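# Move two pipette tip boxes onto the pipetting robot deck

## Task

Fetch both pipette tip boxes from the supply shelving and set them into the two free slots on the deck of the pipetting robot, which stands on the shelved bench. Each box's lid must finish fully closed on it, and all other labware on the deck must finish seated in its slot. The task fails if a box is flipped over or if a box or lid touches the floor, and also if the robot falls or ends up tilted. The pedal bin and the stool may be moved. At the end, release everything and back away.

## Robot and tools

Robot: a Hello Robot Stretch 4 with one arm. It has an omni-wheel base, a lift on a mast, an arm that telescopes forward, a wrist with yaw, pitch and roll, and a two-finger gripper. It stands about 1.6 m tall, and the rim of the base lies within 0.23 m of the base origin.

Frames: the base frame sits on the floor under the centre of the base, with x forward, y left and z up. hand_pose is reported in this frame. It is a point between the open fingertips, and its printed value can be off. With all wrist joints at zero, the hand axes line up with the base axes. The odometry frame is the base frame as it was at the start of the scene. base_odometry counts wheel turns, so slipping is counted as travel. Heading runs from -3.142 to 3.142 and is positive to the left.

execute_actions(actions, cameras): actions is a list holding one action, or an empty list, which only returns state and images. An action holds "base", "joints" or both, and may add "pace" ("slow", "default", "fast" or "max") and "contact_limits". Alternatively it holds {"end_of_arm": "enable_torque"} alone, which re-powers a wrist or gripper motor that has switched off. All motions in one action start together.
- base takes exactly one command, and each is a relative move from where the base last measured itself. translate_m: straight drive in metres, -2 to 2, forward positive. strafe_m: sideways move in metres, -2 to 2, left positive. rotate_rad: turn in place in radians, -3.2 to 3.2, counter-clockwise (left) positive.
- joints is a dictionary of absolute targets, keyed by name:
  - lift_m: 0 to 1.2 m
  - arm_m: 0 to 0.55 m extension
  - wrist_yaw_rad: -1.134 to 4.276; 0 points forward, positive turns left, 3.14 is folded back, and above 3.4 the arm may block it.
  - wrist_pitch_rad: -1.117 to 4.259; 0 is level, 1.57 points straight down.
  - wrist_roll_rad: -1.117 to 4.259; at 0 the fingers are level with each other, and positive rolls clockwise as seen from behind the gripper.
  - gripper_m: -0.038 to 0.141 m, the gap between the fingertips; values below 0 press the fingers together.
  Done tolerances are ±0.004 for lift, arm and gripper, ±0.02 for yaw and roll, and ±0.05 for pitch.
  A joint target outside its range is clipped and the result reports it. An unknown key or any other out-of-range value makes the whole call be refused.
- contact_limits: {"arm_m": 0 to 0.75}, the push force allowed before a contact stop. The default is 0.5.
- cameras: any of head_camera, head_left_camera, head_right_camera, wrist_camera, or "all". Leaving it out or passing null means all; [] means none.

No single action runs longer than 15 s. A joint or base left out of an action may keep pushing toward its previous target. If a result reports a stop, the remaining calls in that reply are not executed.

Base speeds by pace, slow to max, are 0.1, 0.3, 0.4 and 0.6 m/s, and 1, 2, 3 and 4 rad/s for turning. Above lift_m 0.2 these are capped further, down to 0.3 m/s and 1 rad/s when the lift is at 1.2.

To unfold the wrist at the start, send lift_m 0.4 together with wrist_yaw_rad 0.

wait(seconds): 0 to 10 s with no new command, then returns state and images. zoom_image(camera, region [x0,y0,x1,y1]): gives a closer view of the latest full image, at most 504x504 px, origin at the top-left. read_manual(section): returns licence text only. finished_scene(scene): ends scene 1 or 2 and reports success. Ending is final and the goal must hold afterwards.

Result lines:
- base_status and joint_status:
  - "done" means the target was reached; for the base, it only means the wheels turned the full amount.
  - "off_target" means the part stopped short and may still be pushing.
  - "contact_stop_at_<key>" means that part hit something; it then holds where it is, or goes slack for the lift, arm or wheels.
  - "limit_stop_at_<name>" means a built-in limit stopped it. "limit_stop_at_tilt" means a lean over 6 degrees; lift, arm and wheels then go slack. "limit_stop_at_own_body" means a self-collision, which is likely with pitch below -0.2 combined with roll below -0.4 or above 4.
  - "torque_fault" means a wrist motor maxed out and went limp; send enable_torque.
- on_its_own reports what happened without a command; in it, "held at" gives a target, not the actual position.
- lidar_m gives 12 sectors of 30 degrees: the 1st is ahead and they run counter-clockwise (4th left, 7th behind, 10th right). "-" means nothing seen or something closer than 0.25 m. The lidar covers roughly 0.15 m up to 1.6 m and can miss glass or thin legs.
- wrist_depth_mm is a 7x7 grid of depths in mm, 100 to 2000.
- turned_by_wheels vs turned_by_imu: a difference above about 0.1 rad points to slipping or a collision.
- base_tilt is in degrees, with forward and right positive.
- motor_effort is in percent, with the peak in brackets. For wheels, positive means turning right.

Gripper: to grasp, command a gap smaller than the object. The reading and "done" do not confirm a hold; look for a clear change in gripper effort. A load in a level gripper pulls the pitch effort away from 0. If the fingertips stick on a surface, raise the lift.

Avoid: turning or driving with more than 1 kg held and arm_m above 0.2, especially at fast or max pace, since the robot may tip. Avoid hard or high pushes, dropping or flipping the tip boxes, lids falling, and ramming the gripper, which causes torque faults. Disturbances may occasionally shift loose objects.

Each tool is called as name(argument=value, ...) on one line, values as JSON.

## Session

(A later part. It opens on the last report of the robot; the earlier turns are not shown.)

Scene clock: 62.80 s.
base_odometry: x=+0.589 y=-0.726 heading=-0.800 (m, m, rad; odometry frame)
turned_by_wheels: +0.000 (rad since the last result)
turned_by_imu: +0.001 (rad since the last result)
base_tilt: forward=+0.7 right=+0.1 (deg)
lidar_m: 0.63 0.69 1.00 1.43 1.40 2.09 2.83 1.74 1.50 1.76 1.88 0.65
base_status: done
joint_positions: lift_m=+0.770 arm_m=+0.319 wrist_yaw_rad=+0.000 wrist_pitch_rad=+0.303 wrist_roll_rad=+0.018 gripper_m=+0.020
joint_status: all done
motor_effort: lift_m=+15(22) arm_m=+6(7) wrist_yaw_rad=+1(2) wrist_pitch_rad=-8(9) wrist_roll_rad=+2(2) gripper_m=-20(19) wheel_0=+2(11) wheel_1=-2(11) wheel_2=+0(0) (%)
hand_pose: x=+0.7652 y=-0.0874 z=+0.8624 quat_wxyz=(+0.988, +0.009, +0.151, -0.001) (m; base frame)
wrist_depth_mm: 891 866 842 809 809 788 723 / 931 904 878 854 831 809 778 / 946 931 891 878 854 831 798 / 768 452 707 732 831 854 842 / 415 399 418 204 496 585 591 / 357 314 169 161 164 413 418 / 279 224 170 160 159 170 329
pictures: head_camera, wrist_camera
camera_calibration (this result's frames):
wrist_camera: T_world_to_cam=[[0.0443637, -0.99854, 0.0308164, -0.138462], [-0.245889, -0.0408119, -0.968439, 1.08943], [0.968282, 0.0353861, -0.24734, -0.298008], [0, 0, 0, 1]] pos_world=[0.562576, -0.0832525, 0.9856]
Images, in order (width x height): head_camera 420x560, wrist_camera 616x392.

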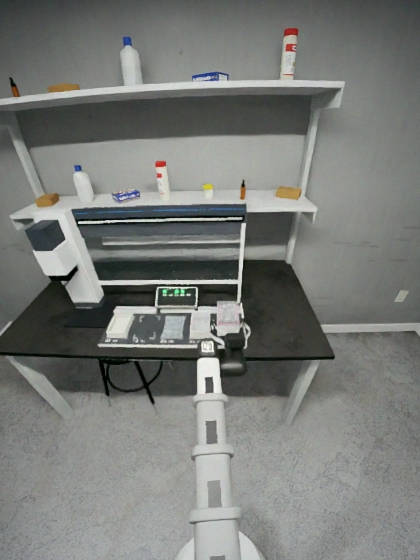

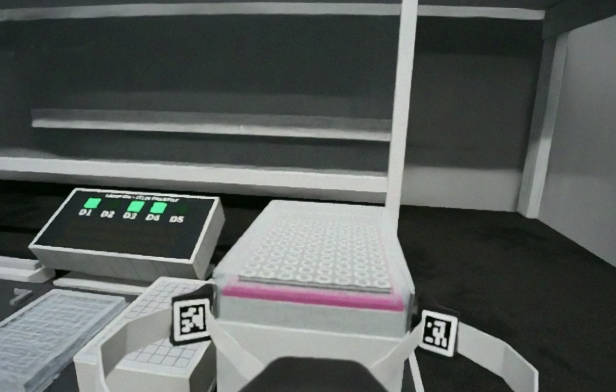

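execute_actions(actions=[{"joints":{"arm_m":0.365,"lift_m":0.74},"pace":"slow"}], cameras=["head_camera","wrist_camera","head_right_camera"])

zoom_image(camera="head_camera", region=[150, 280, 300, 380])

Scene clock: 68.20 s.
base_odometry: x=+0.589 y=-0.726 heading=-0.800 (m, m, rad; odometry frame)
turned_by_wheels: +0.000 (rad since the last result)
turned_by_imu: +0.001 (rad since the last result)
base_tilt: forward=+0.7 right=+0.0 (deg)
lidar_m: 0.63 0.70 1.01 1.43 1.42 2.11 2.84 1.75 1.47 1.76 1.89 0.64
base_status: not commanded
joint_positions: lift_m=+0.740 arm_m=+0.364 wrist_yaw_rad=+0.000 wrist_pitch_rad=+0.303 wrist_roll_rad=+0.018 gripper_m=+0.020
joint_status: all done
motor_effort: lift_m=+14(15) arm_m=+6(6) wrist_yaw_rad=+1(0) wrist_pitch_rad=-10(10) wrist_roll_rad=+1(1) gripper_m=-20(20) wheel_0=+2(2) wheel_1=-2(2) wheel_2=+0(1) (%)
hand_pose: x=+0.8102 y=-0.0874 z=+0.8324 quat_wxyz=(+0.988, +0.009, +0.151, -0.001) (m; base frame)
wrist_depth_mm: 842 831 798 778 768 732 732 / 891 866 842 820 778 759 750 / 904 878 768 842 809 788 768 / 389 387 683 778 715 820 809 / 359 340 424 204 394 500 512 / 304 238 170 160 165 357 359 / 188 180 170 160 159 169 282
pictures: head_camera, head_right_camera, wrist_camera
camera_calibration (this result's frames):
wrist_camera: T_world_to_cam=[[0.0443076, -0.998543, 0.0308149, -0.139502], [-0.245922, -0.0407977, -0.968431, 1.07148], [0.968276, 0.0353308, -0.247371, -0.348928], [0, 0, 0, 1]] pos_world=[0.60754, -0.0832567, 0.955639]
Images, in order (width x height): head_camera 420x560, head_right_camera 420x672, wrist_camera 616x392.

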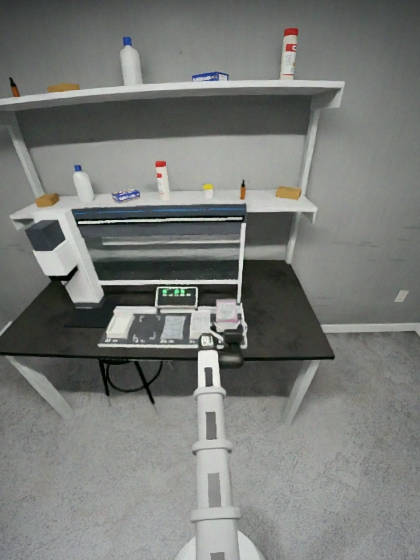

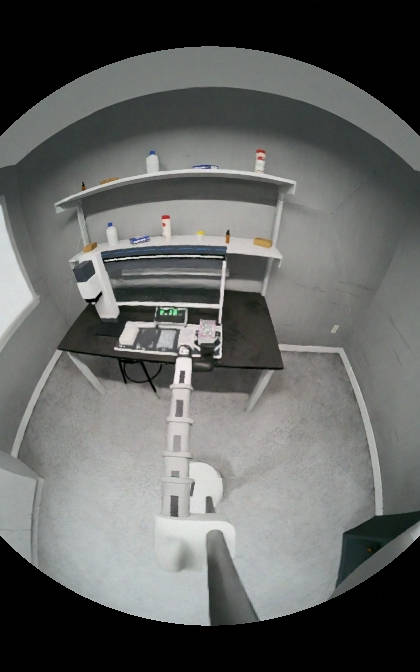

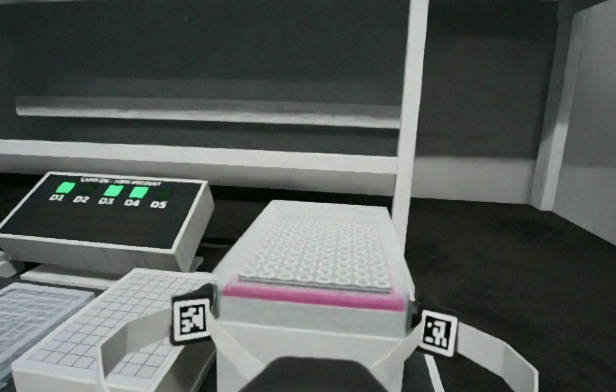

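Region (150, 280, 300, 380) of head_camera's 420x560 image, scaled by 3.360, with more detail than that image has.

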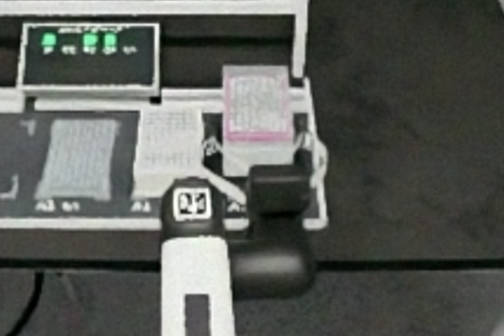

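execute_actions(actions=[{"base":{"strafe_m":-0.009},"pace":"slow"}], cameras=[])

execute_actions(actions=[{"joints":{"lift_m":0.722},"pace":"slow"}], cameras=["head_camera","wrist_camera"])

zoom_image(camera="head_camera", region=[170, 290, 270, 360])

Scene clock: 72.47 s.
base_odometry: x=+0.583 y=-0.732 heading=-0.800 (m, m, rad; odometry frame)
turned_by_wheels: +0.000 (rad since the last result)
turned_by_imu: +0.001 (rad since the last result)
base_tilt: forward=+0.7 right=+0.1 (deg)
lidar_m: 0.63 0.70 1.00 1.41 1.44 2.08 2.85 1.74 1.46 1.75 1.86 0.67
base_status: done
joint_positions: lift_m=+0.740 arm_m=+0.364 wrist_yaw_rad=+0.000 wrist_pitch_rad=+0.303 wrist_roll_rad=+0.018 gripper_m=+0.020
joint_status: not commanded
motor_effort: lift_m=+14(14) arm_m=+6(6) wrist_yaw_rad=+1(0) wrist_pitch_rad=-10(11) wrist_roll_rad=+2(1) gripper_m=-20(21) wheel_0=+2(10) wheel_1=-2(9) wheel_2=+0(1) (%)
hand_pose: x=+0.8102 y=-0.0874 z=+0.8324 quat_wxyz=(+0.988, +0.009, +0.151, -0.001) (m; base frame)
wrist_depth_mm: 854 831 798 778 768 750 723 / 878 854 831 798 778 768 741 / 904 891 768 831 798 809 768 / 389 384 683 778 798 809 788 / 353 338 436 204 427 496 508 / 304 238 174 160 164 359 357 / 187 183 170 160 160 169 282
pictures: none
No camera images: the call's "cameras" was empty. Leave "cameras" out to get every camera's image.

Scene clock: 73.37 s.
base_odometry: x=+0.583 y=-0.732 heading=-0.800 (m, m, rad; odometry frame)
turned_by_wheels: +0.000 (rad since the last result)
turned_by_imu: +0.000 (rad since the last result)
base_tilt: forward=+0.6 right=+0.1 (deg)
lidar_m: 0.65 0.67 0.96 1.40 1.44 2.11 2.83 1.72 1.48 1.75 1.88 0.67
base_status: not commanded
joint_positions: lift_m=+0.722 arm_m=+0.364 wrist_yaw_rad=+0.000 wrist_pitch_rad=+0.304 wrist_roll_rad=+0.018 gripper_m=+0.020
joint_status: all done
motor_effort: lift_m=+14(14) arm_m=+6(6) wrist_yaw_rad=+1(1) wrist_pitch_rad=-9(10) wrist_roll_rad=+1(2) gripper_m=-20(19) wheel_0=+2(2) wheel_1=-2(2) wheel_2=+0(0) (%)
hand_pose: x=+0.8102 y=-0.0874 z=+0.8144 quat_wxyz=(+0.988, +0.009, +0.151, -0.001) (m; base frame)
wrist_depth_mm: 866 820 798 768 768 750 723 / 854 842 820 788 768 768 750 / 891 878 878 831 798 809 778 / 366 362 615 715 723 768 788 / 353 290 397 204 387 455 462 / 203 206 170 161 164 322 325 / 172 167 170 160 159 170 260
pictures: head_camera, wrist_camera
camera_calibration (this result's frames):
wrist_camera: T_world_to_cam=[[0.0442771, -0.998544, 0.0308144, -0.13893], [-0.245933, -0.0407901, -0.968428, 1.05404], [0.968275, 0.0353009, -0.247381, -0.353379], [0, 0, 0, 1]] pos_world=[0.607543, -0.0832589, 0.937625]
Images, in order (width x height): head_camera 420x560, wrist_camera 616x392.

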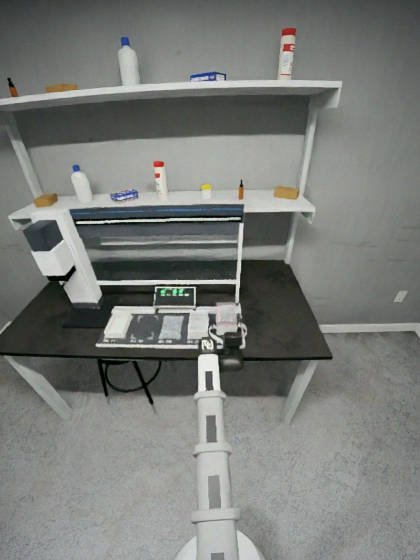

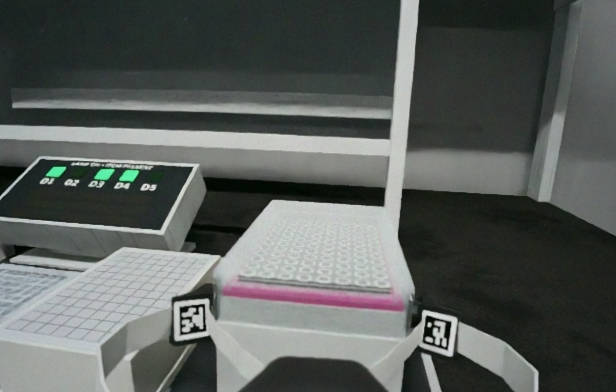

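Region (170, 290, 270, 360) of head_camera's 420x560 image, scaled by 5.040, with more detail than that image has; it fills the top 353 rows of this view, and the rest is white.

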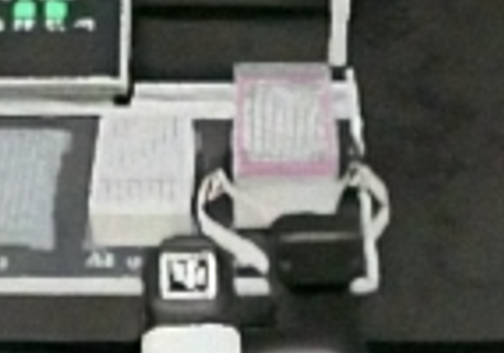

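execute_actions(actions=[{"joints":{"arm_m":0.355},"pace":"slow"}], cameras=[])

execute_actions(actions=[{"joints":{"lift_m":0.712},"pace":"slow"}], cameras=["head_camera","wrist_camera"])

zoom_image(camera="head_camera", region=[170, 290, 270, 360])

Scene clock: 76.47 s.
base_odometry: x=+0.583 y=-0.732 heading=-0.800 (m, m, rad; odometry frame)
turned_by_wheels: +0.000 (rad since the last result)
turned_by_imu: +0.001 (rad since the last result)
base_tilt: forward=+0.7 right=+0.2 (deg)
lidar_m: 0.64 0.69 0.99 1.42 1.42 2.12 2.85 1.74 1.47 1.74 1.85 0.64
base_status: not commanded
joint_positions: lift_m=+0.722 arm_m=+0.356 wrist_yaw_rad=+0.000 wrist_pitch_rad=+0.304 wrist_roll_rad=+0.018 gripper_m=+0.020
joint_status: all done
motor_effort: lift_m=+14(14) arm_m=-6(6) wrist_yaw_rad=+1(1) wrist_pitch_rad=-9(10) wrist_roll_rad=+1(2) gripper_m=-19(19) wheel_0=+2(2) wheel_1=-2(2) wheel_2=+0(0) (%)
hand_pose: x=+0.8022 y=-0.0874 z=+0.8144 quat_wxyz=(+0.988, +0.009, +0.151, -0.001) (m; base frame)
wrist_depth_mm: 866 820 809 798 768 759 723 / 878 842 842 798 778 778 741 / 917 410 866 842 820 798 778 / 368 366 603 707 715 759 798 / 362 289 329 204 387 455 459 / 202 207 170 161 164 322 324 / 181 176 170 160 159 169 263
pictures: none
No camera images: the call's "cameras" was empty. Leave "cameras" out to get every camera's image.

Scene clock: 77.20 s.
base_odometry: x=+0.583 y=-0.732 heading=-0.800 (m, m, rad; odometry frame)
turned_by_wheels: +0.000 (rad since the last result)
turned_by_imu: +0.000 (rad since the last result)
base_tilt: forward=+0.6 right=+0.2 (deg)
lidar_m: 0.65 0.67 0.99 1.43 1.44 2.12 2.84 1.74 1.48 1.75 1.88 0.65
base_status: not commanded
joint_positions: lift_m=+0.712 arm_m=+0.356 wrist_yaw_rad=+0.000 wrist_pitch_rad=+0.304 wrist_roll_rad=+0.018 gripper_m=+0.020
joint_status: all done
motor_effort: lift_m=+14(14) arm_m=-6(6) wrist_yaw_rad=+1(0) wrist_pitch_rad=-10(9) wrist_roll_rad=+2(2) gripper_m=-20(21) wheel_0=+2(2) wheel_1=-2(2) wheel_2=+0(0) (%)
hand_pose: x=+0.8022 y=-0.0874 z=+0.8044 quat_wxyz=(+0.988, +0.009, +0.151, -0.001) (m; base frame)
wrist_depth_mm: 842 842 798 788 759 750 723 / 891 866 820 809 768 778 741 / 418 866 854 842 820 809 778 / 359 357 574 668 676 715 750 / 357 260 286 204 364 427 436 / 185 189 169 160 165 306 306 / 181 176 171 160 160 169 246
pictures: head_camera, wrist_camera
camera_calibration (this result's frames):
wrist_camera: T_world_to_cam=[[0.044277, -0.998544, 0.0308144, -0.138269], [-0.245936, -0.0407902, -0.968427, 1.04241], [0.968274, 0.0353007, -0.247384, -0.348133], [0, 0, 0, 1]] pos_world=[0.599575, -0.0832589, 0.927633]
Images, in order (width x height): head_camera 420x560, wrist_camera 616x392.

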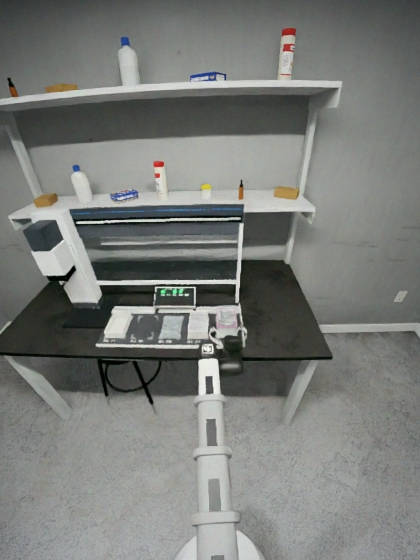

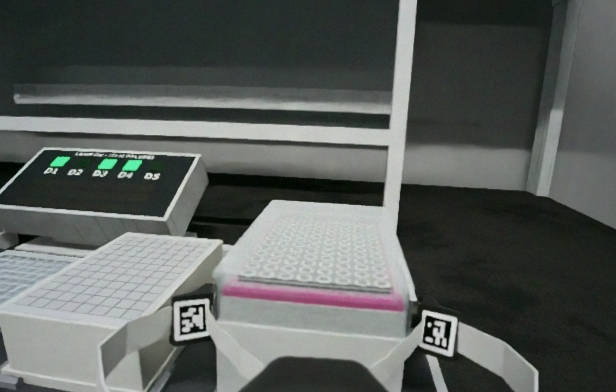

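Region (170, 290, 270, 360) of head_camera's 420x560 image, scaled by 5.040, with more detail than that image has; it fills the top 353 rows of this view, and the rest is white.

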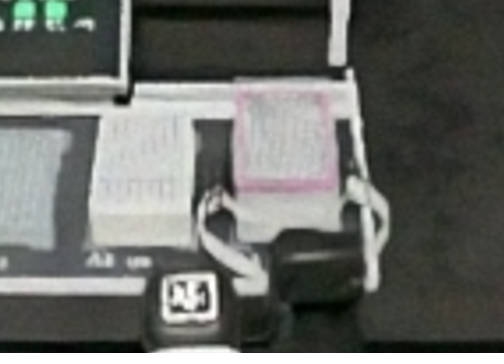

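execute_actions(actions=[{"joints":{"lift_m":0.706,"arm_m":0.361},"pace":"slow"}], cameras=["wrist_camera"])

Scene clock: 78.80 s.
base_odometry: x=+0.583 y=-0.732 heading=-0.800 (m, m, rad; odometry frame)
turned_by_wheels: +0.000 (rad since the last result)
turned_by_imu: +0.000 (rad since the last result)
base_tilt: forward=+0.6 right=+0.2 (deg)
lidar_m: 0.65 0.69 0.97 1.42 1.43 2.08 2.84 1.78 1.48 1.75 1.89 0.65
base_status: not commanded
joint_positions: lift_m=+0.707 arm_m=+0.359 wrist_yaw_rad=-0.006 wrist_pitch_rad=+0.301 wrist_roll_rad=+0.018 gripper_m=+0.020
joint_status: all done
on_its_own: wrist_yaw_rad is at rest, and its effort (+17) is outside its rest range (-13 to +13)
motor_effort: lift_m=+11(13) arm_m=+11(13) wrist_yaw_rad=+17(18) wrist_pitch_rad=-4(9) wrist_roll_rad=+2(1) gripper_m=-14(20) wheel_0=+2(2) wheel_1=+0(2) wheel_2=-1(1) (%)
hand_pose: x=+0.8049 y=-0.0890 z=+0.7992 quat_wxyz=(+0.989, +0.009, +0.150, -0.004) (m; base frame)
wrist_depth_mm: 866 842 809 788 768 750 723 / 866 854 820 809 788 759 732 / 407 399 866 842 820 788 768 / 351 349 574 661 615 723 732 / 353 253 278 201 359 424 433 / 179 183 167 159 163 298 300 / 177 172 168 158 157 169 241
pictures: wrist_camera
camera_calibration (this result's frames):
wrist_camera: T_world_to_cam=[[0.0384048, -0.998784, 0.0309044, -0.135193], [-0.244192, -0.0393701, -0.968927, 1.03709], [0.968966, 0.0296648, -0.245407, -0.354583], [0, 0, 0, 1]] pos_world=[0.60202, -0.0836798, 0.922025]
Images, in order (width x height): wrist_camera 616x392.

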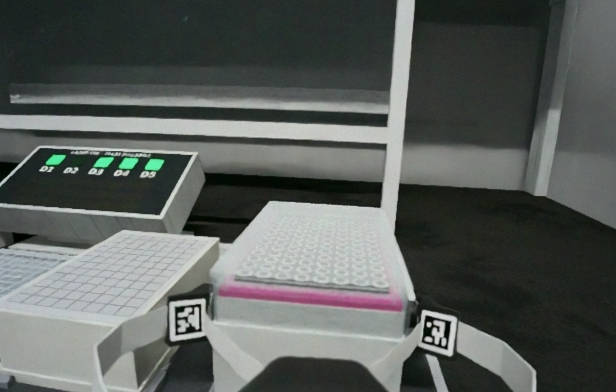

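execute_actions(actions=[{"joints":{"gripper_m":0.05,"arm_m":0.346},"pace":"slow"}], cameras=["wrist_camera"])

execute_actions(actions=[{"joints":{"gripper_m":0.095,"arm_m":0.337},"pace":"slow"}], cameras=["wrist_camera"])

Scene clock: 80.97 s.
base_odometry: x=+0.583 y=-0.732 heading=-0.800 (m, m, rad; odometry frame)
turned_by_wheels: +0.000 (rad since the last result)
turned_by_imu: +0.001 (rad since the last result)
base_tilt: forward=+0.7 right=+0.1 (deg)
lidar_m: 0.65 0.68 0.99 1.43 1.45 2.10 2.82 1.73 1.48 1.74 1.88 0.65
base_status: not commanded
joint_positions: lift_m=+0.706 arm_m=+0.347 wrist_yaw_rad=+0.001 wrist_pitch_rad=+0.302 wrist_roll_rad=+0.018 gripper_m=+0.050
joint_status: all done
motor_effort: lift_m=+14(14) arm_m=-6(11) wrist_yaw_rad=-3(18) wrist_pitch_rad=-4(5) wrist_roll_rad=+1(1) gripper_m=-13(18) wheel_0=+2(2) wheel_1=+0(0) wheel_2=+0(1) (%)
hand_pose: x=+0.7935 y=-0.0870 z=+0.7989 quat_wxyz=(+0.989, +0.009, +0.150, -0.001) (m; base frame)
wrist_depth_mm: 878 842 820 809 768 759 732 / 891 878 831 809 798 798 750 / 654 407 878 842 820 809 788 / 364 359 554 647 654 707 723 / 343 251 282 204 332 415 427 / 187 183 177 169 170 297 297 / 190 186 187 169 169 217 239
pictures: wrist_camera
camera_calibration (this result's frames):
wrist_camera: T_world_to_cam=[[0.0455202, -0.998486, 0.030893, -0.1384], [-0.244151, -0.0411072, -0.968866, 1.03389], [0.968668, 0.0365604, -0.245653, -0.342604], [0, 0, 0, 1]] pos_world=[0.590594, -0.0831645, 0.92181]
Images, in order (width x height): wrist_camera 616x392.

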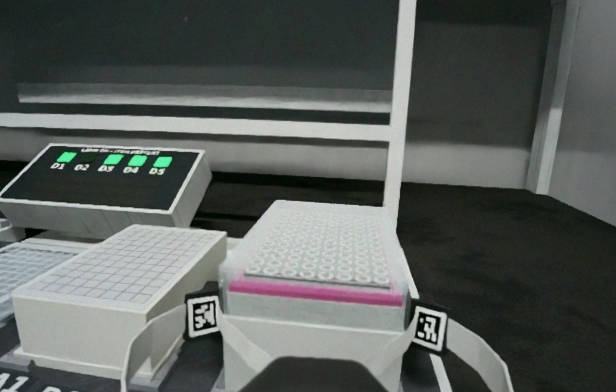

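Scene clock: 83.00 s.
base_odometry: x=+0.583 y=-0.732 heading=-0.800 (m, m, rad; odometry frame)
turned_by_wheels: +0.000 (rad since the last result)
turned_by_imu: +0.000 (rad since the last result)
base_tilt: forward=+0.7 right=+0.2 (deg)
lidar_m: 0.64 0.69 0.99 1.43 1.44 2.11 2.85 1.73 1.47 1.74 1.87 0.66
base_status: not commanded
joint_positions: lift_m=+0.706 arm_m=+0.338 wrist_yaw_rad=+0.000 wrist_pitch_rad=+0.302 wrist_roll_rad=+0.018 gripper_m=+0.095
joint_status: all done
motor_effort: lift_m=+14(14) arm_m=-4(7) wrist_yaw_rad=+2(8) wrist_pitch_rad=-6(5) wrist_roll_rad=+2(2) gripper_m=-1(12) wheel_0=+2(2) wheel_1=+0(0) wheel_2=+0(0) (%)
hand_pose: x=+0.7840 y=-0.0875 z=+0.7988 quat_wxyz=(+0.989, +0.009, +0.151, -0.001) (m; base frame)
wrist_depth_mm: 866 854 831 798 788 768 732 / 878 878 854 820 798 788 768 / 904 415 878 854 842 820 798 / 375 362 554 647 603 707 750 / 340 248 274 203 343 415 424 / 197 193 182 178 176 294 297 / 196 193 190 141 192 223 237
pictures: wrist_camera
camera_calibration (this result's frames):
wrist_camera: T_world_to_cam=[[0.0438854, -0.99856, 0.0308686, -0.137126], [-0.24476, -0.0407033, -0.968729, 1.03182], [0.96859, 0.0349577, -0.246194, -0.333135], [0, 0, 0, 1]] pos_world=[0.581237, -0.0832847, 0.92177]
Images, in order (width x height): wrist_camera 616x392.

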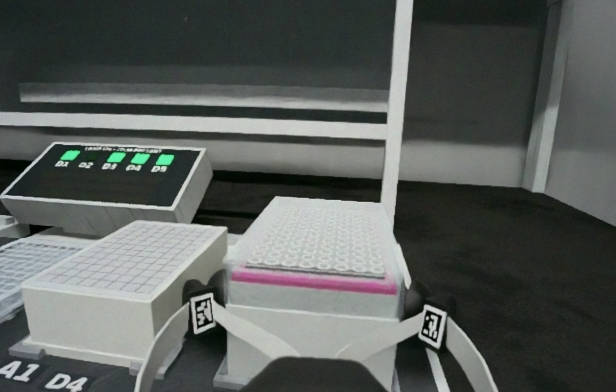

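execute_actions(actions=[{"base":{"strafe_m":0.005},"joints":{"lift_m":0.713,"arm_m":0.2},"pace":"slow"}], cameras=["wrist_camera"])

Scene clock: 86.33 s.
base_odometry: x=+0.586 y=-0.729 heading=-0.800 (m, m, rad; odometry frame)
turned_by_wheels: +0.000 (rad since the last result)
turned_by_imu: +0.001 (rad since the last result)
base_tilt: forward=+0.6 right=+0.2 (deg)
lidar_m: 0.64 0.68 0.97 1.43 1.45 2.11 2.84 1.77 1.49 1.77 1.90 0.68
base_status: done
joint_positions: lift_m=+0.713 arm_m=+0.201 wrist_yaw_rad=+0.000 wrist_pitch_rad=+0.302 wrist_roll_rad=+0.018 gripper_m=+0.095
joint_status: all done
motor_effort: lift_m=+24(24) arm_m=-6(6) wrist_yaw_rad=+1(3) wrist_pitch_rad=-6(8) wrist_roll_rad=+2(2) gripper_m=-1(2) wheel_0=-3(0) wheel_1=+3(7) wheel_2=+0(3) (%)
hand_pose: x=+0.6473 y=-0.0874 z=+0.8049 quat_wxyz=(+0.989, +0.009, +0.151, -0.001) (m; base frame)
wrist_depth_mm: 1025 991 960 917 917 891 854 / 1078 1025 976 960 946 904 904 / 1098 554 1008 1025 960 931 931 / 525 500 430 404 634 732 946 / 357 334 330 314 397 436 439 / 281 285 199 282 272 307 310 / 315 256 250 148 236 237 250
pictures: wrist_camera
camera_calibration (this result's frames):
wrist_camera: T_world_to_cam=[[0.044185, -0.998546, 0.0308689, -0.131426], [-0.244734, -0.0407766, -0.968732, 1.00427], [0.968583, 0.0352487, -0.24618, -0.199207], [0, 0, 0, 1]] pos_world=[0.444535, -0.0832629, 0.927881]
Images, in order (width x height): wrist_camera 616x392.

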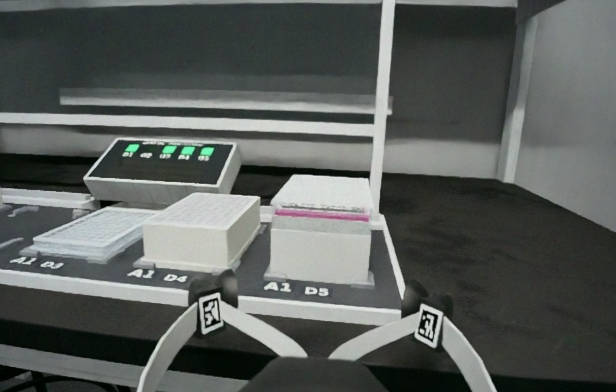

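execute_actions(actions=[{"base":{"translate_m":-1.59},"joints":{"arm_m":0.0,"gripper_m":0.14},"pace":"fast"}], cameras=[])

execute_actions(actions=[{"base":{"strafe_m":-0.54},"joints":{"lift_m":0.49},"pace":"fast"}], cameras=[])

execute_actions(actions=[{"base":{"rotate_rad":-1.22}}], cameras=["wrist_camera","head_camera"])

Scene clock: 94.00 s.
base_odometry: x=-0.521 y=+0.412 heading=-0.800 (m, m, rad; odometry frame)
turned_by_wheels: +0.000 (rad since the last result)
turned_by_imu: +0.003 (rad since the last result)
base_tilt: forward=+0.7 right=+0.2 (deg)
lidar_m: 2.22 2.39 1.50 1.45 1.56 1.29 1.24 1.34 1.67 1.18 1.27 2.54
base_status: done
joint_positions: lift_m=+0.713 arm_m=+0.001 wrist_yaw_rad=+0.000 wrist_pitch_rad=+0.302 wrist_roll_rad=+0.018 gripper_m=+0.140
joint_status: all done
motor_effort: lift_m=+23(24) arm_m=-5(7) wrist_yaw_rad=+1(0) wrist_pitch_rad=-5(6) wrist_roll_rad=+2(1) gripper_m=-2(3) wheel_0=-1(7) wheel_1=-1(5) wheel_2=+1(14) (%)
hand_pose: x=+0.4474 y=-0.0874 z=+0.8050 quat_wxyz=(+0.989, +0.009, +0.150, -0.001) (m; base frame)
wrist_depth_mm: - - - - - - - / - - - - - - - / - - - - - - - / - - - - - - - / - - - - - - - / 1576 1537 215 1708 1708 216 1756 / 1281 1281 1308 149 1308 1281 1366
pictures: none
No camera images: the call's "cameras" was empty. Leave "cameras" out to get every camera's image.

Scene clock: 96.57 s.
base_odometry: x=-0.909 y=+0.036 heading=-0.800 (m, m, rad; odometry frame)
turned_by_wheels: +0.000 (rad since the last result)
turned_by_imu: -0.001 (rad since the last result)
base_tilt: forward=+0.6 right=+0.2 (deg)
lidar_m: 2.21 2.37 2.05 2.00 1.81 1.33 1.28 1.44 1.11 0.62 0.68 1.00
base_status: done
joint_positions: lift_m=+0.490 arm_m=+0.001 wrist_yaw_rad=+0.000 wrist_pitch_rad=+0.302 wrist_roll_rad=+0.018 gripper_m=+0.140
joint_status: all done
motor_effort: lift_m=+15(21) arm_m=-5(5) wrist_yaw_rad=+1(1) wrist_pitch_rad=-6(6) wrist_roll_rad=+1(2) gripper_m=-1(0) wheel_0=-1(9) wheel_1=+0(11) wheel_2=+0(3) (%)
hand_pose: x=+0.4474 y=-0.0874 z=+0.5827 quat_wxyz=(+0.989, +0.009, +0.150, -0.001) (m; base frame)
wrist_depth_mm: - - - - - - 1808 / - - - - - - 1808 / - - - - - - 1756 / - - - - - - 1661 / 1661 1756 1756 1808 1863 1921 1618 / 1205 1182 214 1336 1308 216 1308 / 991 976 1025 149 1042 1008 1078
pictures: none
No camera images: the call's "cameras" was empty. Leave "cameras" out to get every camera's image.

Scene clock: 98.40 s.
base_odometry: x=-0.909 y=+0.036 heading=-2.020 (m, m, rad; odometry frame)
turned_by_wheels: -1.220 (rad since the last result)
turned_by_imu: -1.233 (rad since the last result)
base_tilt: forward=+0.6 right=+0.1 (deg)
lidar_m: 0.63 0.83 2.20 2.22 2.16 2.01 2.06 1.40 1.31 1.79 1.18 0.62
base_status: done
joint_positions: lift_m=+0.490 arm_m=+0.001 wrist_yaw_rad=+0.000 wrist_pitch_rad=+0.302 wrist_roll_rad=+0.018 gripper_m=+0.140
joint_status: not commanded
motor_effort: lift_m=+15(15) arm_m=-5(5) wrist_yaw_rad=+1(0) wrist_pitch_rad=-5(4) wrist_roll_rad=+2(2) gripper_m=+0(1) wheel_0=+2(10) wheel_1=+0(9) wheel_2=+3(6) (%)
hand_pose: x=+0.4474 y=-0.0874 z=+0.5827 quat_wxyz=(+0.989, +0.009, +0.150, -0.001) (m; base frame)
wrist_depth_mm: 699 866 960 866 778 707 310 / 715 904 1008 904 788 741 325 / 759 931 1060 917 842 750 676 / 732 661 683 517 732 603 707 / 820 960 1078 473 449 392 741 / 842 917 213 1042 878 218 759 / 891 866 866 150 878 399 788
pictures: head_camera, wrist_camera
camera_calibration (this result's frames):
wrist_camera: T_world_to_cam=[[0.0440678, -0.998551, 0.0308765, -0.115716], [-0.24457, -0.0407491, -0.968775, 0.740068], [0.96863, 0.0351403, -0.246012, -0.0603255], [0, 0, 0, 1]] pos_world=[0.244531, -0.083271, 0.705692]
Images, in order (width x height): head_camera 420x560, wrist_camera 616x392.

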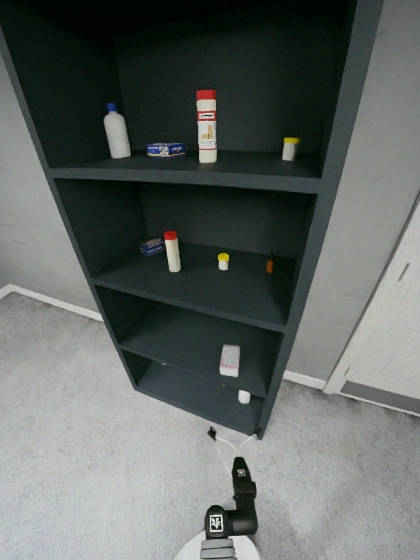

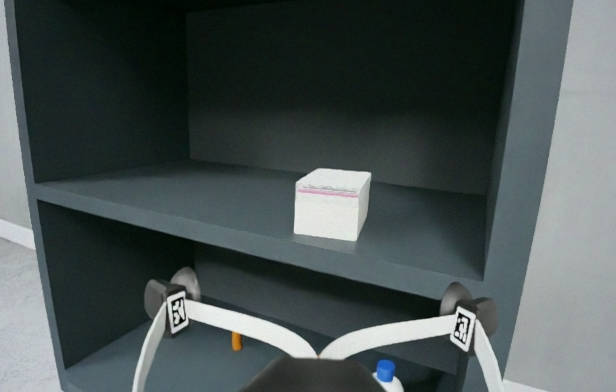

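execute_actions(actions=[{"base":{"rotate_rad":-0.25}}], cameras=[])

execute_actions(actions=[{"base":{"strafe_m":0.18},"joints":{"lift_m":0.473}}], cameras=[])

execute_actions(actions=[{"joints":{"arm_m":0.24}}], cameras=["wrist_camera"])

Scene clock: 100.70 s.
base_odometry: x=-0.909 y=+0.036 heading=-2.269 (m, m, rad; odometry frame)
turned_by_wheels: -0.250 (rad since the last result)
turned_by_imu: -0.252 (rad since the last result)
base_tilt: forward=+0.6 right=+0.1 (deg)
lidar_m: 0.62 0.69 1.93 2.21 2.45 2.04 2.03 1.84 1.29 1.29 1.34 1.11
base_status: done
joint_positions: lift_m=+0.490 arm_m=+0.001 wrist_yaw_rad=+0.000 wrist_pitch_rad=+0.302 wrist_roll_rad=+0.018 gripper_m=+0.140
joint_status: not commanded
motor_effort: lift_m=+15(15) arm_m=-5(5) wrist_yaw_rad=+1(1) wrist_pitch_rad=-6(5) wrist_roll_rad=+1(1) gripper_m=+0(1) wheel_0=+2(3) wheel_1=+3(8) wheel_2=+2(5) (%)
hand_pose: x=+0.4474 y=-0.0874 z=+0.5827 quat_wxyz=(+0.989, +0.009, +0.150, -0.001) (m; base frame)
wrist_depth_mm: 917 878 831 788 768 750 691 / 931 891 866 820 778 768 707 / 946 946 904 854 820 798 732 / 640 654 539 707 854 809 768 / 917 488 466 436 891 831 798 / 976 1042 214 946 904 216 809 / 866 878 866 150 931 866 842
pictures: none
No camera images: the call's "cameras" was empty. Leave "cameras" out to get every camera's image.

Scene clock: 102.57 s.
base_odometry: x=-0.771 y=-0.080 heading=-2.269 (m, m, rad; odometry frame)
turned_by_wheels: +0.000 (rad since the last result)
turned_by_imu: +0.001 (rad since the last result)
base_tilt: forward=+0.6 right=+0.1 (deg)
lidar_m: 0.64 0.74 1.99 2.04 2.23 2.02 1.98 1.91 1.48 1.47 1.39 0.65
base_status: done
joint_positions: lift_m=+0.473 arm_m=+0.001 wrist_yaw_rad=+0.000 wrist_pitch_rad=+0.302 wrist_roll_rad=+0.018 gripper_m=+0.140
joint_status: all done
motor_effort: lift_m=+14(15) arm_m=-5(6) wrist_yaw_rad=+1(0) wrist_pitch_rad=-5(5) wrist_roll_rad=+2(2) gripper_m=+0(0) wheel_0=-1(10) wheel_1=+2(8) wheel_2=+0(1) (%)
hand_pose: x=+0.4474 y=-0.0874 z=+0.5658 quat_wxyz=(+0.989, +0.009, +0.150, -0.001) (m; base frame)
wrist_depth_mm: 741 904 891 831 809 508 359 / 750 931 904 854 820 500 741 / 759 946 946 878 854 477 768 / 574 591 609 492 661 452 809 / 788 1025 1008 469 445 421 831 / 798 931 214 1008 917 217 866 / 788 854 866 149 788 504 891
pictures: none
No camera images: the call's "cameras" was empty. Leave "cameras" out to get every camera's image.

Scene clock: 104.40 s.
base_odometry: x=-0.771 y=-0.080 heading=-2.269 (m, m, rad; odometry frame)
turned_by_wheels: +0.000 (rad since the last result)
turned_by_imu: +0.000 (rad since the last result)
base_tilt: forward=+0.7 right=+0.1 (deg)
lidar_m: 0.64 0.74 1.97 2.03 2.22 2.00 1.99 1.93 1.49 1.48 1.37 0.66
base_status: not commanded
joint_positions: lift_m=+0.473 arm_m=+0.239 wrist_yaw_rad=+0.000 wrist_pitch_rad=+0.302 wrist_roll_rad=+0.018 gripper_m=+0.140
joint_status: all done
motor_effort: lift_m=+14(14) arm_m=+6(6) wrist_yaw_rad=+1(1) wrist_pitch_rad=-6(7) wrist_roll_rad=+1(2) gripper_m=+0(1) wheel_0=-1(1) wheel_1=+2(2) wheel_2=+0(0) (%)
hand_pose: x=+0.6853 y=-0.0874 z=+0.5659 quat_wxyz=(+0.989, +0.009, +0.150, -0.001) (m; base frame)
wrist_depth_mm: 691 676 634 603 580 554 375 / 683 707 668 621 591 569 366 / 715 723 683 640 621 585 359 / 574 585 609 640 621 539 349 / 364 373 379 248 343 407 342 / 266 254 215 253 255 216 287 / 699 254 237 149 220 218 233
pictures: wrist_camera
camera_calibration (this result's frames):
wrist_camera: T_world_to_cam=[[0.0442674, -0.998542, 0.0308826, -0.125765], [-0.244427, -0.0407989, -0.968809, 0.781839], [0.968657, 0.0353381, -0.245877, -0.295085], [0, 0, 0, 1]] pos_world=[0.482505, -0.0832562, 0.688782]
Images, in order (width x height): wrist_camera 616x392.

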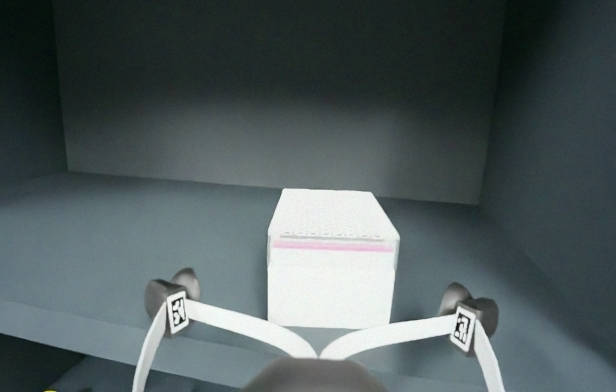

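execute_actions(actions=[{"base":{"strafe_m":-0.007},"joints":{"arm_m":0.322,"lift_m":0.47},"pace":"slow","contact_limits":{"arm_m":0.2}}], cameras=["wrist_camera"])

execute_actions(actions=[{"joints":{"gripper_m":0.02}}], cameras=[])

execute_actions(actions=[{"joints":{"lift_m":0.49},"pace":"slow"}], cameras=["wrist_camera"])

Scene clock: 107.57 s.
base_odometry: x=-0.776 y=-0.075 heading=-2.269 (m, m, rad; odometry frame)
turned_by_wheels: +0.000 (rad since the last result)
turned_by_imu: +0.001 (rad since the last result)
base_tilt: forward=+0.6 right=+0.1 (deg)
lidar_m: 0.65 0.73 1.96 2.03 2.22 2.01 1.98 1.94 1.48 1.45 1.40 0.66
base_status: done
joint_positions: lift_m=+0.470 arm_m=+0.321 wrist_yaw_rad=+0.000 wrist_pitch_rad=+0.302 wrist_roll_rad=+0.018 gripper_m=+0.140
joint_status: all done
motor_effort: lift_m=+13(14) arm_m=+6(6) wrist_yaw_rad=+1(1) wrist_pitch_rad=-5(6) wrist_roll_rad=+1(2) gripper_m=+0(0) wheel_0=+3(7) wheel_1=-4(5) wheel_2=+0(2) (%)
contact_limits: arm_m 0.2
hand_pose: x=+0.7673 y=-0.0874 z=+0.5629 quat_wxyz=(+0.989, +0.009, +0.150, -0.001) (m; base frame)
wrist_depth_mm: 621 585 559 530 504 484 387 / 640 609 574 549 521 500 379 / 661 627 597 569 544 512 370 / 554 574 597 574 549 525 362 / 355 364 370 215 362 397 342 / 257 247 191 178 179 215 282 / 206 205 202 148 185 213 223
pictures: wrist_camera
camera_calibration (this result's frames):
wrist_camera: T_world_to_cam=[[0.0441155, -0.998549, 0.0308788, -0.129223], [-0.244516, -0.0407611, -0.968788, 0.799005], [0.968641, 0.0351882, -0.245959, -0.375124], [0, 0, 0, 1]] pos_world=[0.56443, -0.0832674, 0.685792]
Images, in order (width x height): wrist_camera 616x392.

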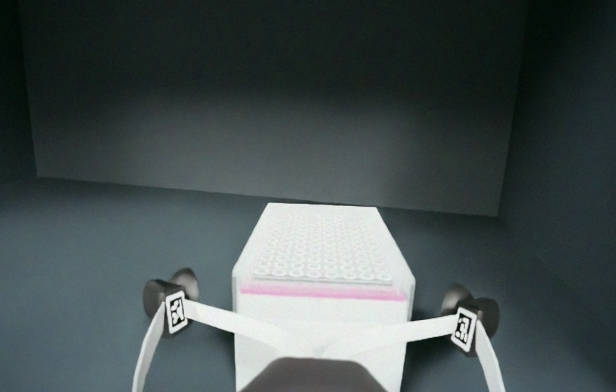

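Scene clock: 109.73 s.
base_odometry: x=-0.776 y=-0.075 heading=-2.269 (m, m, rad; odometry frame)
turned_by_wheels: +0.000 (rad since the last result)
turned_by_imu: +0.000 (rad since the last result)
base_tilt: forward=+0.7 right=+0.1 (deg)
lidar_m: 0.64 0.73 1.97 2.03 2.22 2.01 1.97 1.91 1.47 1.46 1.36 0.67
base_status: not commanded
joint_positions: lift_m=+0.470 arm_m=+0.321 wrist_yaw_rad=+0.000 wrist_pitch_rad=+0.303 wrist_roll_rad=+0.018 gripper_m=+0.020
joint_status: all done
motor_effort: lift_m=+14(14) arm_m=+6(6) wrist_yaw_rad=+0(2) wrist_pitch_rad=-9(9) wrist_roll_rad=+1(1) gripper_m=-20(19) wheel_0=+3(3) wheel_1=-4(4) wheel_2=+0(0) (%)
hand_pose: x=+0.7673 y=-0.0874 z=+0.5624 quat_wxyz=(+0.988, +0.009, +0.151, -0.001) (m; base frame)
wrist_depth_mm: 615 585 554 525 504 488 389 / 640 609 580 549 521 504 384 / 661 634 591 569 549 517 373 / 544 569 591 580 549 530 366 / 349 357 366 204 357 389 342 / 256 262 174 163 165 278 281 / 204 196 190 165 166 167 221
pictures: none
No camera images: the call's "cameras" was empty. Leave "cameras" out to get every camera's image.

Scene clock: 110.67 s.
base_odometry: x=-0.776 y=-0.075 heading=-2.269 (m, m, rad; odometry frame)
turned_by_wheels: +0.000 (rad since the last result)
turned_by_imu: +0.000 (rad since the last result)
base_tilt: forward=+0.7 right=+0.2 (deg)
lidar_m: 0.65 0.72 1.99 2.03 2.24 2.00 2.00 1.94 1.48 1.44 1.39 0.66
base_status: not commanded
joint_positions: lift_m=+0.490 arm_m=+0.321 wrist_yaw_rad=+0.000 wrist_pitch_rad=+0.304 wrist_roll_rad=+0.018 gripper_m=+0.020
joint_status: all done
motor_effort: lift_m=+25(26) arm_m=+6(6) wrist_yaw_rad=+0(1) wrist_pitch_rad=-10(10) wrist_roll_rad=+2(2) gripper_m=-19(20) wheel_0=+3(3) wheel_1=-3(4) wheel_2=+0(0) (%)
hand_pose: x=+0.7672 y=-0.0874 z=+0.5815 quat_wxyz=(+0.988, +0.009, +0.151, -0.001) (m; base frame)
wrist_depth_mm: 621 585 554 535 508 480 387 / 627 603 569 554 525 492 382 / 661 640 591 564 539 517 370 / 615 640 603 585 559 535 366 / 397 404 415 205 402 442 355 / 286 293 173 163 164 315 312 / 229 221 215 165 166 167 257
pictures: wrist_camera
camera_calibration (this result's frames):
wrist_camera: T_world_to_cam=[[0.0444328, -0.998537, 0.0308081, -0.129925], [-0.246059, -0.0408272, -0.968395, 0.818001], [0.968236, 0.0354479, -0.247513, -0.369278], [0, 0, 0, 1]] pos_world=[0.564597, -0.0832479, 0.704749]
Images, in order (width x height): wrist_camera 616x392.

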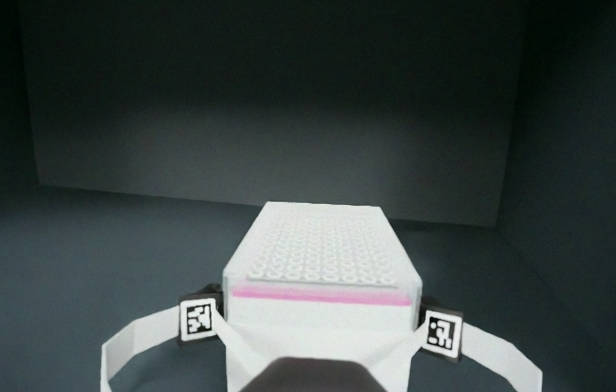

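execute_actions(actions=[{"joints":{"arm_m":0.0}}], cameras=[])

execute_actions(actions=[{"base":{"rotate_rad":1.389},"pace":"slow"}], cameras=[])

execute_actions(actions=[{"base":{"strafe_m":1.053},"joints":{"lift_m":0.76}}], cameras=[])

execute_actions(actions=[{"base":{"translate_m":1.377}}], cameras=["head_camera","wrist_camera"])

zoom_image(camera="head_camera", region=[150, 280, 350, 420])

Scene clock: 114.97 s.
base_odometry: x=-0.776 y=-0.075 heading=-2.269 (m, m, rad; odometry frame)
turned_by_wheels: +0.000 (rad since the last result)
turned_by_imu: +0.001 (rad since the last result)
base_tilt: forward=+0.6 right=+0.2 (deg)
lidar_m: 0.52 0.74 1.98 2.01 2.23 1.99 2.00 1.93 1.49 1.48 1.40 0.66
base_status: not commanded
joint_positions: lift_m=+0.490 arm_m=+0.001 wrist_yaw_rad=+0.000 wrist_pitch_rad=+0.304 wrist_roll_rad=+0.018 gripper_m=+0.020
joint_status: all done
motor_effort: lift_m=+25(25) arm_m=-6(6) wrist_yaw_rad=+1(0) wrist_pitch_rad=-11(9) wrist_roll_rad=+2(2) gripper_m=-21(21) wheel_0=+3(3) wheel_1=-3(4) wheel_2=+0(0) (%)
hand_pose: x=+0.4472 y=-0.0875 z=+0.5814 quat_wxyz=(+0.988, +0.009, +0.151, -0.001) (m; base frame)
wrist_depth_mm: 750 904 854 820 778 484 723 / 768 946 917 854 809 466 741 / 778 960 931 878 854 449 788 / 634 647 668 691 741 436 809 / 759 991 496 205 439 421 842 / 798 991 173 164 164 433 866 / 809 809 798 165 165 167 891
pictures: none
No camera images: the call's "cameras" was empty. Leave "cameras" out to get every camera's image.

Scene clock: 117.63 s.
base_odometry: x=-0.776 y=-0.075 heading=-0.881 (m, m, rad; odometry frame)
turned_by_wheels: +1.388 (rad since the last result)
turned_by_imu: +1.404 (rad since the last result)
base_tilt: forward=+0.6 right=+0.1 (deg)
lidar_m: 2.04 2.09 2.05 1.97 2.05 1.54 1.45 1.61 0.68 0.62 0.69 0.93
base_status: done
joint_positions: lift_m=+0.490 arm_m=+0.001 wrist_yaw_rad=+0.000 wrist_pitch_rad=+0.304 wrist_roll_rad=+0.018 gripper_m=+0.020
joint_status: not commanded
motor_effort: lift_m=+25(25) arm_m=-5(6) wrist_yaw_rad=+0(0) wrist_pitch_rad=-10(10) wrist_roll_rad=+1(2) gripper_m=-22(20) wheel_0=-3(5) wheel_1=-2(6) wheel_2=-3(8) (%)
hand_pose: x=+0.4473 y=-0.0874 z=+0.5815 quat_wxyz=(+0.988, +0.009, +0.151, -0.001) (m; base frame)
wrist_depth_mm: - - - - - - 1576 / - - - - - - 1576 / - - - - - - 1576 / - - - - - - 1537 / 1576 1708 1708 205 1618 1863 1464 / 1205 1205 174 164 165 1308 1308 / 960 931 917 166 166 167 1042
pictures: none
No camera images: the call's "cameras" was empty. Leave "cameras" out to get every camera's image.

Scene clock: 122.47 s.
base_odometry: x=+0.036 y=+0.595 heading=-0.881 (m, m, rad; odometry frame)
turned_by_wheels: +0.000 (rad since the last result)
turned_by_imu: +0.004 (rad since the last result)
base_tilt: forward=+0.6 right=+0.2 (deg)
lidar_m: 2.01 1.33 0.96 0.91 0.96 1.52 1.46 1.53 2.29 1.73 1.79 2.12
base_status: done
joint_positions: lift_m=+0.760 arm_m=+0.001 wrist_yaw_rad=+0.000 wrist_pitch_rad=+0.304 wrist_roll_rad=+0.018 gripper_m=+0.020
joint_status: all done
motor_effort: lift_m=+24(27) arm_m=-5(6) wrist_yaw_rad=+1(2) wrist_pitch_rad=-9(10) wrist_roll_rad=+1(0) gripper_m=-20(18) wheel_0=-1(11) wheel_1=+2(8) wheel_2=+1(6) (%)
hand_pose: x=+0.4473 y=-0.0874 z=+0.8515 quat_wxyz=(+0.988, +0.009, +0.151, -0.001) (m; base frame)
wrist_depth_mm: - - - - - - - / - - - - - - - / - - - - - - - / - - - - - - - / - - - 205 - - - / 1661 1708 173 163 165 1708 1863 / 1308 1308 1229 165 165 167 1430
pictures: none
No camera images: the call's "cameras" was empty. Leave "cameras" out to get every camera's image.

Scene clock: 128.53 s.
base_odometry: x=+0.912 y=-0.467 heading=-0.881 (m, m, rad; odometry frame)
turned_by_wheels: +0.000 (rad since the last result)
turned_by_imu: -0.001 (rad since the last result)
base_tilt: forward=+0.6 right=+0.1 (deg)
lidar_m: 0.49 0.64 1.57 1.53 1.04 1.35 2.85 2.98 1.88 2.19 0.95 0.66
base_status: done
joint_positions: lift_m=+0.760 arm_m=+0.001 wrist_yaw_rad=+0.000 wrist_pitch_rad=+0.304 wrist_roll_rad=+0.018 gripper_m=+0.020
joint_status: not commanded
motor_effort: lift_m=+24(24) arm_m=-6(6) wrist_yaw_rad=+1(1) wrist_pitch_rad=-11(10) wrist_roll_rad=+1(2) gripper_m=-19(21) wheel_0=+1(0) wheel_1=+2(8) wheel_2=-1(12) (%)
hand_pose: x=+0.4472 y=-0.0874 z=+0.8515 quat_wxyz=(+0.988, +0.009, +0.151, -0.001) (m; base frame)
wrist_depth_mm: 1008 564 1098 1060 1008 1060 866 / 1160 661 1182 1138 1138 1118 1078 / 1229 683 1205 1160 1078 1138 1160 / 788 707 820 699 683 831 960 / 496 508 492 204 484 508 508 / 960 500 173 164 164 442 455 / 1366 634 609 166 166 167 1336
pictures: head_camera, wrist_camera
camera_calibration (this result's frames):
wrist_camera: T_world_to_cam=[[0.044238, -0.998546, 0.0308015, -0.123988], [-0.246147, -0.0407757, -0.968374, 1.0008], [0.968222, 0.0352572, -0.247593, 0.00745331], [0, 0, 0, 1]] pos_world=[0.244612, -0.0832624, 0.974812]
Images, in order (width x height): head_camera 420x560, wrist_camera 616x392.

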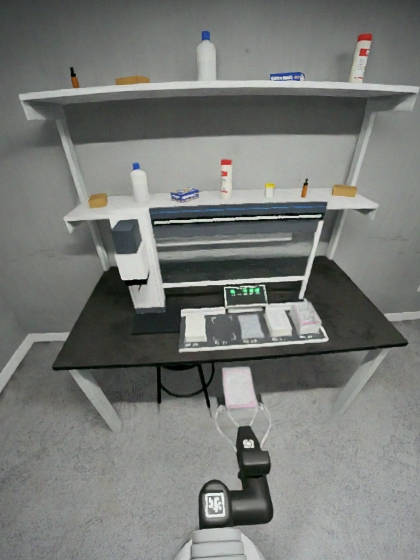

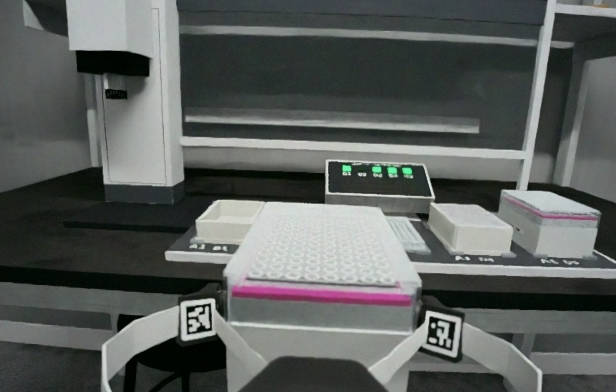

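Region (150, 280, 350, 420) of head_camera's 420x560 image, scaled by 2.520, with more detail than that image has; it fills the top 353 rows of this view, and the rest is white.

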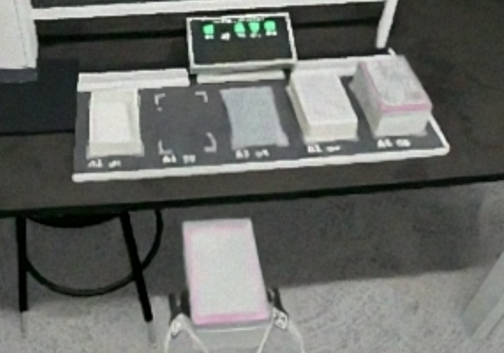

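execute_actions(actions=[{"base":{"strafe_m":0.011},"joints":{"arm_m":0.345}}], cameras=[])

execute_actions(actions=[{"joints":{"lift_m":0.725},"pace":"slow"}], cameras=["head_camera","wrist_camera"])

zoom_image(camera="head_camera", region=[175, 290, 275, 360])

Scene clock: 131.83 s.
base_odometry: x=+0.921 y=-0.460 heading=-0.881 (m, m, rad; odometry frame)
turned_by_wheels: +0.000 (rad since the last result)
turned_by_imu: +0.001 (rad since the last result)
base_tilt: forward=+0.6 right=+0.2 (deg)
lidar_m: 0.63 0.66 1.57 1.53 1.03 1.33 2.87 3.01 1.86 2.20 0.94 0.66
base_status: done
joint_positions: lift_m=+0.760 arm_m=+0.344 wrist_yaw_rad=+0.000 wrist_pitch_rad=+0.304 wrist_roll_rad=+0.018 gripper_m=+0.020
joint_status: all done
motor_effort: lift_m=+24(24) arm_m=+6(6) wrist_yaw_rad=+0(2) wrist_pitch_rad=-10(10) wrist_roll_rad=+1(2) gripper_m=-20(21) wheel_0=-1(8) wheel_1=+1(11) wheel_2=+0(0) (%)
hand_pose: x=+0.7902 y=-0.0874 z=+0.8516 quat_wxyz=(+0.988, +0.009, +0.151, -0.001) (m; base frame)
wrist_depth_mm: 351 798 788 788 798 788 778 / 357 831 820 820 809 798 809 / 359 878 866 854 854 820 842 / 368 715 732 759 397 809 854 / 377 504 512 205 345 355 569 / 338 304 174 164 164 343 340 / 259 254 230 165 166 167 287
pictures: none
No camera images: the call's "cameras" was empty. Leave "cameras" out to get every camera's image.

Scene clock: 132.97 s.
base_odometry: x=+0.921 y=-0.460 heading=-0.881 (m, m, rad; odometry frame)
turned_by_wheels: +0.000 (rad since the last result)
turned_by_imu: +0.000 (rad since the last result)
base_tilt: forward=+0.7 right=+0.1 (deg)
lidar_m: 0.63 0.64 1.58 1.53 1.03 1.34 2.86 2.97 1.89 2.20 0.97 0.66
base_status: not commanded
joint_positions: lift_m=+0.725 arm_m=+0.344 wrist_yaw_rad=+0.000 wrist_pitch_rad=+0.304 wrist_roll_rad=+0.018 gripper_m=+0.020
joint_status: all done
motor_effort: lift_m=+14(24) arm_m=+5(6) wrist_yaw_rad=+0(0) wrist_pitch_rad=-9(10) wrist_roll_rad=+2(2) gripper_m=-21(19) wheel_0=-1(1) wheel_1=+1(1) wheel_2=+0(0) (%)
hand_pose: x=+0.7902 y=-0.0874 z=+0.8174 quat_wxyz=(+0.988, +0.009, +0.151, -0.001) (m; base frame)
wrist_depth_mm: 351 809 798 798 788 768 788 / 355 842 809 809 809 798 809 / 362 866 866 842 842 831 820 / 370 676 699 707 370 373 798 / 370 397 399 205 329 336 353 / 263 277 174 164 164 306 290 / 181 179 209 165 166 167 248
pictures: head_camera, wrist_camera
camera_calibration (this result's frames):
wrist_camera: T_world_to_cam=[[0.0443684, -0.99854, 0.0308055, -0.138178], [-0.246054, -0.0408085, -0.968397, 1.05208], [0.96824, 0.0353864, -0.247505, -0.333167], [0, 0, 0, 1]] pos_world=[0.587584, -0.0832527, 0.940625]
Images, in order (width x height): head_camera 420x560, wrist_camera 616x392.

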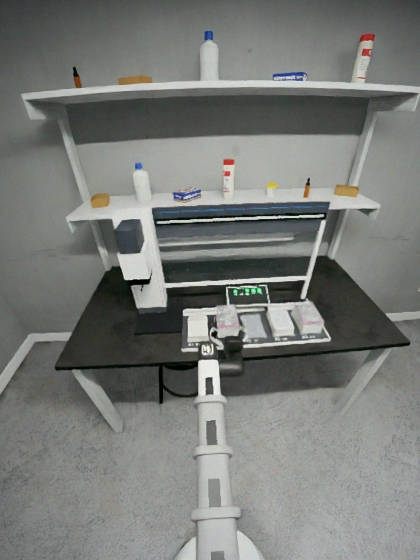

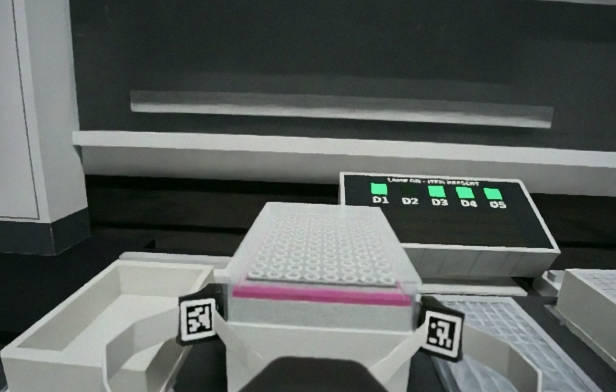

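Region (175, 290, 275, 360) of head_camera's 420x560 image, scaled by 5.040, with more detail than that image has; it fills the top 353 rows of this view, and the rest is white.

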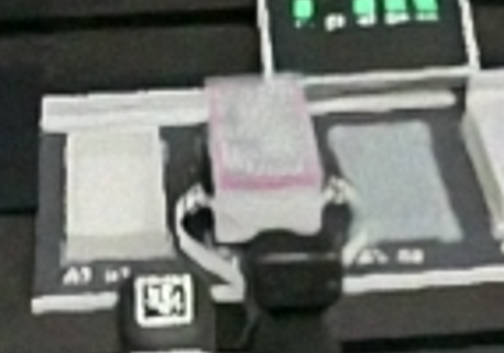

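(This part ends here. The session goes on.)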